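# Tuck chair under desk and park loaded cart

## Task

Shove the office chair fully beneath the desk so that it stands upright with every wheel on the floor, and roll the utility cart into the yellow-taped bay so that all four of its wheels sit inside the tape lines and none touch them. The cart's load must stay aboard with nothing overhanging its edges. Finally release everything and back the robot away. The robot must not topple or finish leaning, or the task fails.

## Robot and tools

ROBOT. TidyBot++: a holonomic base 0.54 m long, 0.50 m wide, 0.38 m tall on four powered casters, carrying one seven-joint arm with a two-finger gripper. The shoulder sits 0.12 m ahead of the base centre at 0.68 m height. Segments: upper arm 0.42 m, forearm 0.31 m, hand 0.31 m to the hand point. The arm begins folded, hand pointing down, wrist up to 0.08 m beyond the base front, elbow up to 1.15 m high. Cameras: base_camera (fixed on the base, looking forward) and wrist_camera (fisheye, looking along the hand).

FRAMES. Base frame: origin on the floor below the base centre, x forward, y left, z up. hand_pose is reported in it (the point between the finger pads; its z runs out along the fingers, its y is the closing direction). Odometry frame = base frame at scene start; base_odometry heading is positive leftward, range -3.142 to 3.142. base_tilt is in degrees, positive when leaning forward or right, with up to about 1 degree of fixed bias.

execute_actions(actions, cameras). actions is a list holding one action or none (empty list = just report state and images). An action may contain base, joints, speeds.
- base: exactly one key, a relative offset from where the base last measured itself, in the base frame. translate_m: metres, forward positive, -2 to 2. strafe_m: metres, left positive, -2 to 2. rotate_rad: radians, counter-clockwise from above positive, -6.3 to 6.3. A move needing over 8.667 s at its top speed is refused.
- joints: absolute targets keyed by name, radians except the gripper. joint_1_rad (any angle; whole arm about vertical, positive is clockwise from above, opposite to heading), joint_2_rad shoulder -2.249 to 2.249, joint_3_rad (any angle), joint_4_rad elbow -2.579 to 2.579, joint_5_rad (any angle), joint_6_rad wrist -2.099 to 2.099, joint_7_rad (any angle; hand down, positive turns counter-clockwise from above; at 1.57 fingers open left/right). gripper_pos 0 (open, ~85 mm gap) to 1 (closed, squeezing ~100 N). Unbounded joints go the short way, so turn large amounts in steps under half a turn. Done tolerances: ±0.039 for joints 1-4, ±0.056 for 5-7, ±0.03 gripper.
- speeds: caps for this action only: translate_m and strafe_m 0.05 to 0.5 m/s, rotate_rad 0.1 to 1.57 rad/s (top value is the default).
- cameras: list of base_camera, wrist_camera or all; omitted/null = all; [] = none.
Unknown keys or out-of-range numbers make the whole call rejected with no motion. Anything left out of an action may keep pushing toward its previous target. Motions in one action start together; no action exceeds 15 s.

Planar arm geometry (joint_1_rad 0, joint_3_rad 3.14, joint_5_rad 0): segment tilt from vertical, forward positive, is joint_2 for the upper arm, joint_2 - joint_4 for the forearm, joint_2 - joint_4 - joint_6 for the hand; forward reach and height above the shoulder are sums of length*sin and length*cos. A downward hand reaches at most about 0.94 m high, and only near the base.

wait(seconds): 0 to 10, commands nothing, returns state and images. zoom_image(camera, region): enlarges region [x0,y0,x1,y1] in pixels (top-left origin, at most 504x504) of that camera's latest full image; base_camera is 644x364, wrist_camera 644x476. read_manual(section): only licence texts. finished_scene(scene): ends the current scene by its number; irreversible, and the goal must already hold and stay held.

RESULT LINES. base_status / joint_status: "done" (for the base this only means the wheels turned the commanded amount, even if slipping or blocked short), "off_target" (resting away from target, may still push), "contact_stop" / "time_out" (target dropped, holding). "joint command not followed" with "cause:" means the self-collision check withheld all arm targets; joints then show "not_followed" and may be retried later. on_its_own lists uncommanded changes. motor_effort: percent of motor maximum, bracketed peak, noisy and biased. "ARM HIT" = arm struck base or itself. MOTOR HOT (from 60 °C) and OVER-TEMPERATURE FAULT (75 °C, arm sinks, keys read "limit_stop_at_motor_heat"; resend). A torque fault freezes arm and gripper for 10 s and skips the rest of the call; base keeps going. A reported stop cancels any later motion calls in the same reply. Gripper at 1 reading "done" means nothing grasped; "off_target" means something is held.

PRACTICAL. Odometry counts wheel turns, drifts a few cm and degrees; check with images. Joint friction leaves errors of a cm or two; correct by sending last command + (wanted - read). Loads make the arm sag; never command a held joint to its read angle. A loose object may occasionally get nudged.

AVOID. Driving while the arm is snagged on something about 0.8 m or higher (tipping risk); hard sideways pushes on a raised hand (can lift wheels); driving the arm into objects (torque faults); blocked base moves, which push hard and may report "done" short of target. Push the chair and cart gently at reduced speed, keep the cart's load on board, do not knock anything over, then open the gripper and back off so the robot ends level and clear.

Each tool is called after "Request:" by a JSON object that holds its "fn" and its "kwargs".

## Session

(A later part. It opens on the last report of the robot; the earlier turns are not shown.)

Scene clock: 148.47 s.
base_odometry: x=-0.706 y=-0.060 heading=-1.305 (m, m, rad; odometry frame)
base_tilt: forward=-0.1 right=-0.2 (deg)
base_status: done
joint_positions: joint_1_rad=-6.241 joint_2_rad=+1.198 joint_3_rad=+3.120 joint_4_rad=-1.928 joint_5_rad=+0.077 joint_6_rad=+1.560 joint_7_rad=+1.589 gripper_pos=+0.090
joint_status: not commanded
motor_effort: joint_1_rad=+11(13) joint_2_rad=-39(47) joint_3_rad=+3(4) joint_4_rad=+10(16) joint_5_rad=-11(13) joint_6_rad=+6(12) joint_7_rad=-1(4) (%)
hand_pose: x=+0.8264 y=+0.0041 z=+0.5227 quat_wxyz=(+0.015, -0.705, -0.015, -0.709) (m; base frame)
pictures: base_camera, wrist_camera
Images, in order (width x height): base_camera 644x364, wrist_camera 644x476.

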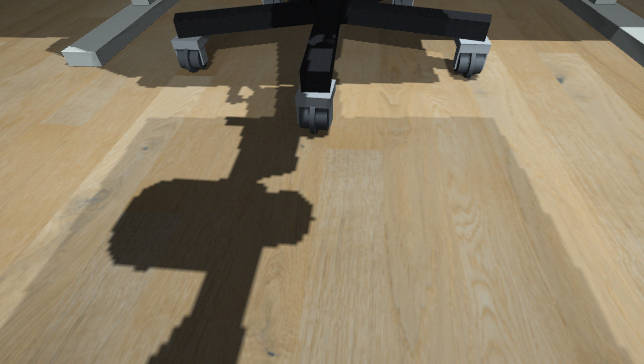

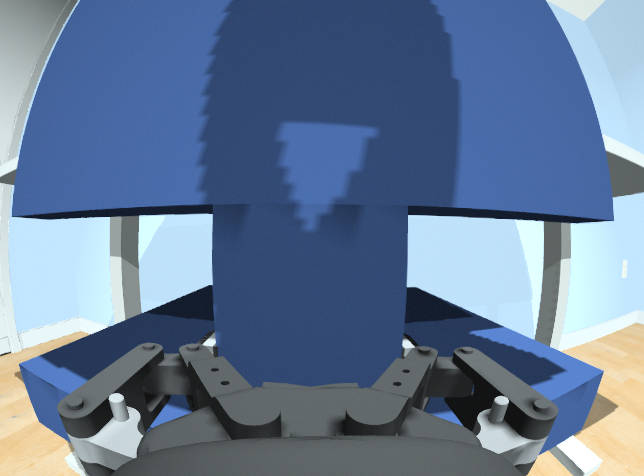

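Request:
{"fn": "execute_actions", "kwargs": {"actions": [{"base":{"translate_m":0.045},"speeds":{"translate_m":0.05},"joints":{"joint_1_rad":-6.31}}]}}

Request:
{"fn": "execute_actions", "kwargs": {"actions": [{"joints":{"gripper_pos":0}}], "cameras": []}}

Request:
{"fn": "execute_actions", "kwargs": {"actions": [{"base":{"translate_m":-0.3},"speeds":{"translate_m":0.12}}], "cameras": []}}

Request:
{"fn": "execute_actions", "kwargs": {"actions": [{"base":{"strafe_m":-0.9},"joints":{"joint_1_rad":-7.7,"joint_2_rad":-0.3,"joint_4_rad":-1.3,"joint_6_rad":-1.2}}]}}

Scene clock: 156.83 s.
base_odometry: x=-0.694 y=-0.104 heading=-1.305 (m, m, rad; odometry frame)
base_tilt: forward=-0.1 right=-0.2 (deg)
base_status: done
joint_positions: joint_1_rad=-6.280 joint_2_rad=+1.198 joint_3_rad=+3.124 joint_4_rad=-1.928 joint_5_rad=+0.009 joint_6_rad=+1.562 joint_7_rad=+1.589 gripper_pos=+0.090
joint_status: all done
motor_effort: joint_1_rad=-3(9) joint_2_rad=-39(47) joint_3_rad=-1(3) joint_4_rad=+10(17) joint_5_rad=+2(10) joint_6_rad=+6(12) joint_7_rad=+4(4) (%)
hand_pose: x=+0.8270 y=+0.0092 z=+0.5229 quat_wxyz=(+0.004, -0.705, -0.005, -0.709) (m; base frame)
pictures: base_camera, wrist_camera
Images, in order (width x height): base_camera 644x364, wrist_camera 644x476.

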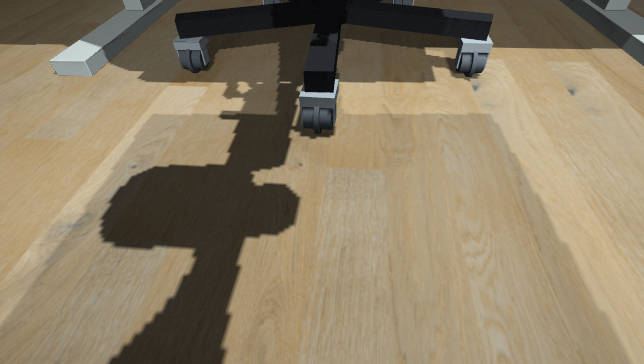

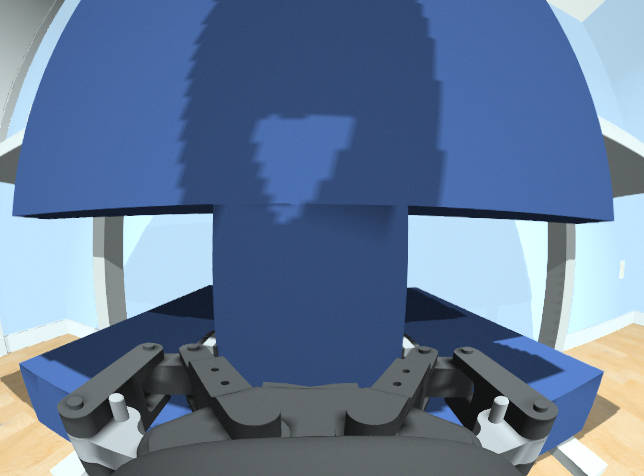

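Scene clock: 158.00 s.
base_odometry: x=-0.694 y=-0.104 heading=-1.305 (m, m, rad; odometry frame)
base_tilt: forward=-0.1 right=-0.1 (deg)
base_status: not commanded
joint_positions: joint_1_rad=-6.287 joint_2_rad=+1.198 joint_3_rad=+3.130 joint_4_rad=-1.903 joint_5_rad=+0.008 joint_6_rad=+1.562 joint_7_rad=+1.589 gripper_pos=+0.000
joint_status: all done
motor_effort: joint_1_rad=-2(3) joint_2_rad=-43(44) joint_3_rad=-2(3) joint_4_rad=+7(12) joint_5_rad=+1(2) joint_6_rad=+9(9) joint_7_rad=+0(4) (%)
hand_pose: x=+0.8346 y=+0.0114 z=+0.5307 quat_wxyz=(+0.003, -0.696, -0.008, -0.718) (m; base frame)
pictures: none
No camera images: the call's "cameras" was empty. Leave "cameras" out to get every camera's image.

Scene clock: 161.07 s.
base_odometry: x=-0.773 y=+0.186 heading=-1.304 (m, m, rad; odometry frame)
base_tilt: forward=-0.1 right=-0.1 (deg)
base_status: done
joint_positions: joint_1_rad=-6.293 joint_2_rad=+1.198 joint_3_rad=+3.131 joint_4_rad=-1.902 joint_5_rad=+0.008 joint_6_rad=+1.562 joint_7_rad=+1.589 gripper_pos=+0.000
joint_status: not commanded
motor_effort: joint_1_rad=-1(4) joint_2_rad=-44(44) joint_3_rad=-1(3) joint_4_rad=+7(7) joint_5_rad=+0(2) joint_6_rad=+9(9) joint_7_rad=+0(1) (%)
hand_pose: x=+0.8349 y=+0.0155 z=+0.5311 quat_wxyz=(+0.005, -0.695, -0.011, -0.719) (m; base frame)
pictures: none
No camera images: the call's "cameras" was empty. Leave "cameras" out to get every camera's image.

Scene clock: 164.47 s.
base_odometry: x=-1.641 y=-0.052 heading=-1.303 (m, m, rad; odometry frame)
base_tilt: forward=-0.1 right=-0.1 (deg)
base_status: done
joint_positions: joint_1_rad=-7.683 joint_2_rad=-0.304 joint_3_rad=+3.131 joint_4_rad=-1.306 joint_5_rad=+0.008 joint_6_rad=-1.169 joint_7_rad=+1.589 gripper_pos=+0.000
joint_status: all done
motor_effort: joint_1_rad=+0(2) joint_2_rad=-8(47) joint_3_rad=+0(2) joint_4_rad=+19(24) joint_5_rad=-1(0) joint_6_rad=+7(9) joint_7_rad=+0(0) (%)
hand_pose: x=+0.1819 y=+0.3908 z=+1.0770 quat_wxyz=(+0.295, -0.668, -0.580, -0.362) (m; base frame)
pictures: base_camera, wrist_camera
Images, in order (width x height): base_camera 644x364, wrist_camera 644x476.

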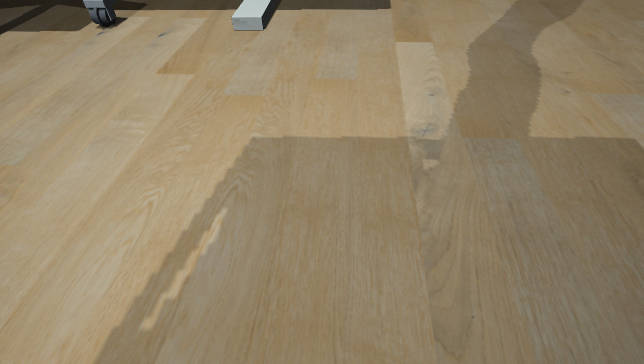

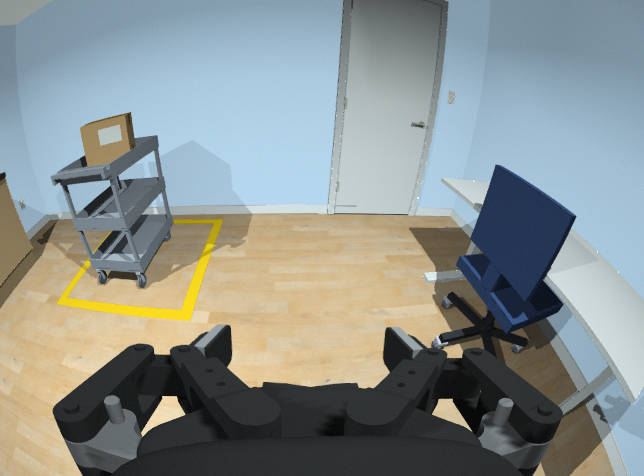

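Request:
{"fn": "execute_actions", "kwargs": {"actions": [{"joints":{"joint_1_rad":-6.28,"joint_4_rad":-1.9,"joint_6_rad":1.55,"gripper_pos":1},"base":{"strafe_m":0.9}}], "cameras": []}}

Request:
{"fn": "execute_actions", "kwargs": {"actions": [{"joints":{"joint_2_rad":1.2},"base":{"translate_m":0.18},"speeds":{"translate_m":0.06}}], "cameras": ["wrist_camera"]}}

Request:
{"fn": "execute_actions", "kwargs": {"actions": [{"base":{"translate_m":0.1},"speeds":{"translate_m":0.05}}]}}

Scene clock: 174.03 s.
base_odometry: x=-0.773 y=+0.186 heading=-1.303 (m, m, rad; odometry frame)
base_tilt: forward=-0.1 right=-0.2 (deg)
base_status: done
joint_positions: joint_1_rad=-6.298 joint_2_rad=-0.301 joint_3_rad=+3.133 joint_4_rad=-1.887 joint_5_rad=+0.008 joint_6_rad=+1.519 joint_7_rad=+1.589 gripper_pos=+0.999
joint_status: all done
motor_effort: joint_1_rad=-1(1) joint_2_rad=-6(12) joint_3_rad=+1(3) joint_4_rad=+18(23) joint_5_rad=-1(0) joint_6_rad=+1(9) joint_7_rad=+1(0) (%)
hand_pose: x=+0.3289 y=+0.0104 z=+1.3896 quat_wxyz=(+0.002, -0.033, -0.006, -0.999) (m; base frame)
pictures: none
No camera images: the call's "cameras" was empty. Leave "cameras" out to get every camera's image.

Scene clock: 177.43 s.
base_odometry: x=-0.725 y=+0.013 heading=-1.302 (m, m, rad; odometry frame)
base_tilt: forward=+0.0 right=-0.1 (deg)
base_status: done
joint_positions: joint_1_rad=-6.298 joint_2_rad=+1.195 joint_3_rad=+3.133 joint_4_rad=-1.892 joint_5_rad=+0.008 joint_6_rad=+1.519 joint_7_rad=+1.589 gripper_pos=+0.999
joint_status: all done
motor_effort: joint_1_rad=-1(1) joint_2_rad=-44(45) joint_3_rad=-1(1) joint_4_rad=+6(18) joint_5_rad=-1(1) joint_6_rad=+9(9) joint_7_rad=+0(1) (%)
hand_pose: x=+0.8385 y=+0.0178 z=+0.5235 quat_wxyz=(+0.005, -0.706, -0.013, -0.708) (m; base frame)
pictures: wrist_camera
Images, in order (width x height): wrist_camera 644x476.

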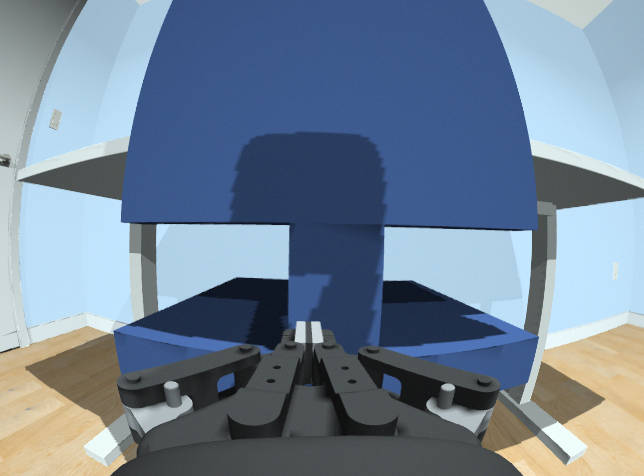

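Scene clock: 179.93 s.
base_odometry: x=-0.699 y=-0.084 heading=-1.301 (m, m, rad; odometry frame)
base_tilt: forward=+0.0 right=-0.1 (deg)
base_status: done
joint_positions: joint_1_rad=-6.297 joint_2_rad=+1.198 joint_3_rad=+3.133 joint_4_rad=-1.927 joint_5_rad=+0.008 joint_6_rad=+1.536 joint_7_rad=+1.589 gripper_pos=+0.999
joint_status: not commanded
motor_effort: joint_1_rad=+1(7) joint_2_rad=-43(45) joint_3_rad=-1(3) joint_4_rad=+11(17) joint_5_rad=-1(5) joint_6_rad=+7(9) joint_7_rad=+0(0) (%)
hand_pose: x=+0.8273 y=+0.0170 z=+0.5158 quat_wxyz=(+0.005, -0.713, -0.012, -0.701) (m; base frame)
pictures: base_camera, wrist_camera
Images, in order (width x height): base_camera 644x364, wrist_camera 644x476.

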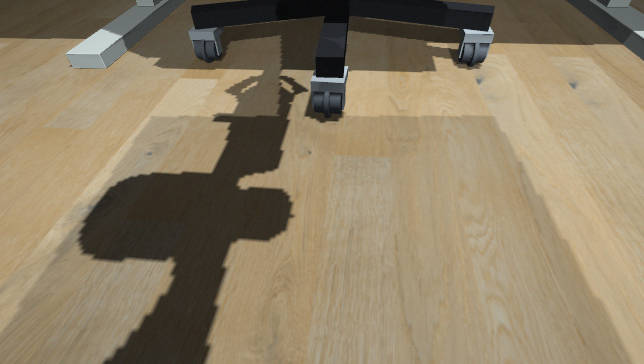

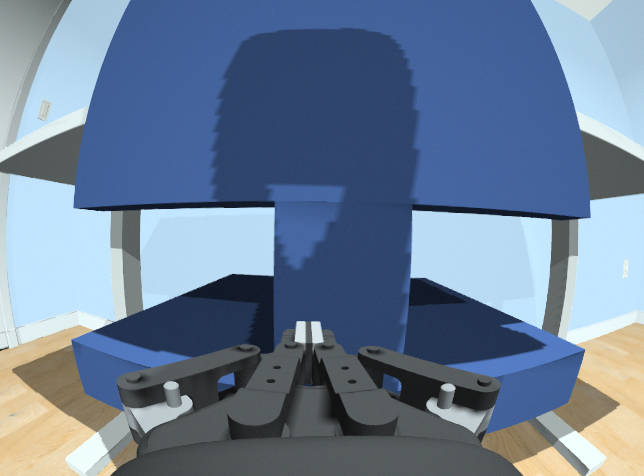

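Request:
{"fn": "execute_actions", "kwargs": {"actions": [{"base":{"translate_m":0.035},"speeds":{"translate_m":0.05}}], "cameras": ["wrist_camera"]}}

Scene clock: 185.07 s.
base_odometry: x=-0.689 y=-0.117 heading=-1.301 (m, m, rad; odometry frame)
base_tilt: forward=-0.1 right=-0.2 (deg)
base_status: done
joint_positions: joint_1_rad=-6.297 joint_2_rad=+1.200 joint_3_rad=+3.133 joint_4_rad=-2.020 joint_5_rad=+0.008 joint_6_rad=+1.569 joint_7_rad=+1.589 gripper_pos=+0.999
joint_status: not commanded
motor_effort: joint_1_rad=+5(6) joint_2_rad=-43(45) joint_3_rad=+2(3) joint_4_rad=+30(32) joint_5_rad=-4(4) joint_6_rad=+2(8) joint_7_rad=+0(1) (%)
hand_pose: x=+0.7969 y=+0.0167 z=+0.4967 quat_wxyz=(+0.006, -0.734, -0.013, -0.679) (m; base frame)
pictures: wrist_camera
Images, in order (width x height): wrist_camera 644x476.

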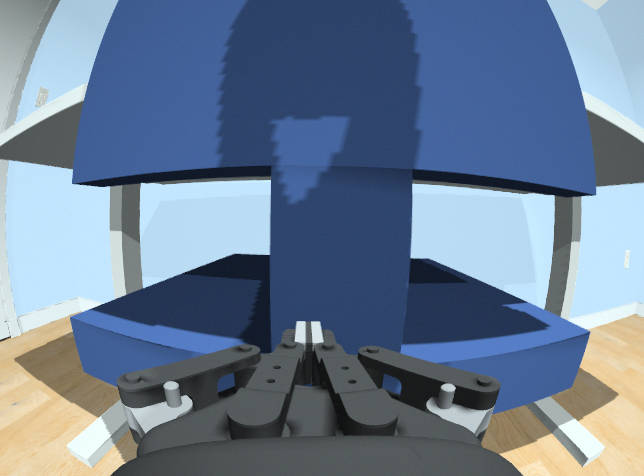

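Request:
{"fn": "execute_actions", "kwargs": {"actions": [{"base":{"translate_m":-0.3}}], "cameras": []}}

Request:
{"fn": "execute_actions", "kwargs": {"actions": [{"base":{"strafe_m":-0.4},"joints":{"joint_2_rad":0.2}}], "cameras": ["base_camera"]}}

Request:
{"fn": "finished_scene", "kwargs": {"scene": 2}}

Scene clock: 192.87 s.
base_odometry: x=-0.769 y=+0.173 heading=-1.300 (m, m, rad; odometry frame)
base_tilt: forward=-0.1 right=-0.2 (deg)
base_status: done
joint_positions: joint_1_rad=-6.290 joint_2_rad=+1.198 joint_3_rad=+3.133 joint_4_rad=-1.899 joint_5_rad=+0.008 joint_6_rad=+1.570 joint_7_rad=+1.589 gripper_pos=+0.999
joint_status: not commanded
motor_effort: joint_1_rad=-1(4) joint_2_rad=-43(47) joint_3_rad=-1(3) joint_4_rad=+6(26) joint_5_rad=-1(4) joint_6_rad=+9(11) joint_7_rad=+1(0) (%)
hand_pose: x=+0.8358 y=+0.0125 z=+0.5348 quat_wxyz=(+0.003, -0.691, -0.010, -0.722) (m; base frame)
pictures: none
No camera images: the call's "cameras" was empty. Leave "cameras" out to get every camera's image.

Scene clock: 195.13 s.
base_odometry: x=-1.155 y=+0.066 heading=-1.301 (m, m, rad; odometry frame)
base_tilt: forward=-0.1 right=-0.1 (deg)
base_status: done
joint_positions: joint_1_rad=-6.277 joint_2_rad=+0.205 joint_3_rad=+3.136 joint_4_rad=-1.899 joint_5_rad=+0.008 joint_6_rad=+1.570 joint_7_rad=+1.589 gripper_pos=+0.999
joint_status: all done
motor_effort: joint_1_rad=-1(5) joint_2_rad=-25(45) joint_3_rad=-1(2) joint_4_rad=+18(19) joint_5_rad=+0(1) joint_6_rad=+4(9) joint_7_rad=+0(1) (%)
hand_pose: x=+0.6338 y=+0.0029 z=+1.2020 quat_wxyz=(-0.008, -0.264, -0.006, -0.965) (m; base frame)
pictures: base_camera
Images, in order (width x height): base_camera 644x364.

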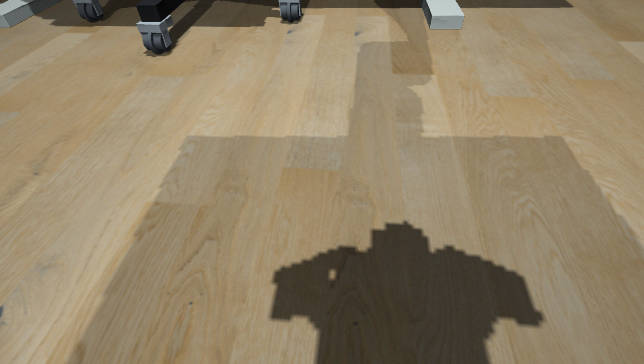

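The scene is finished: the task was done.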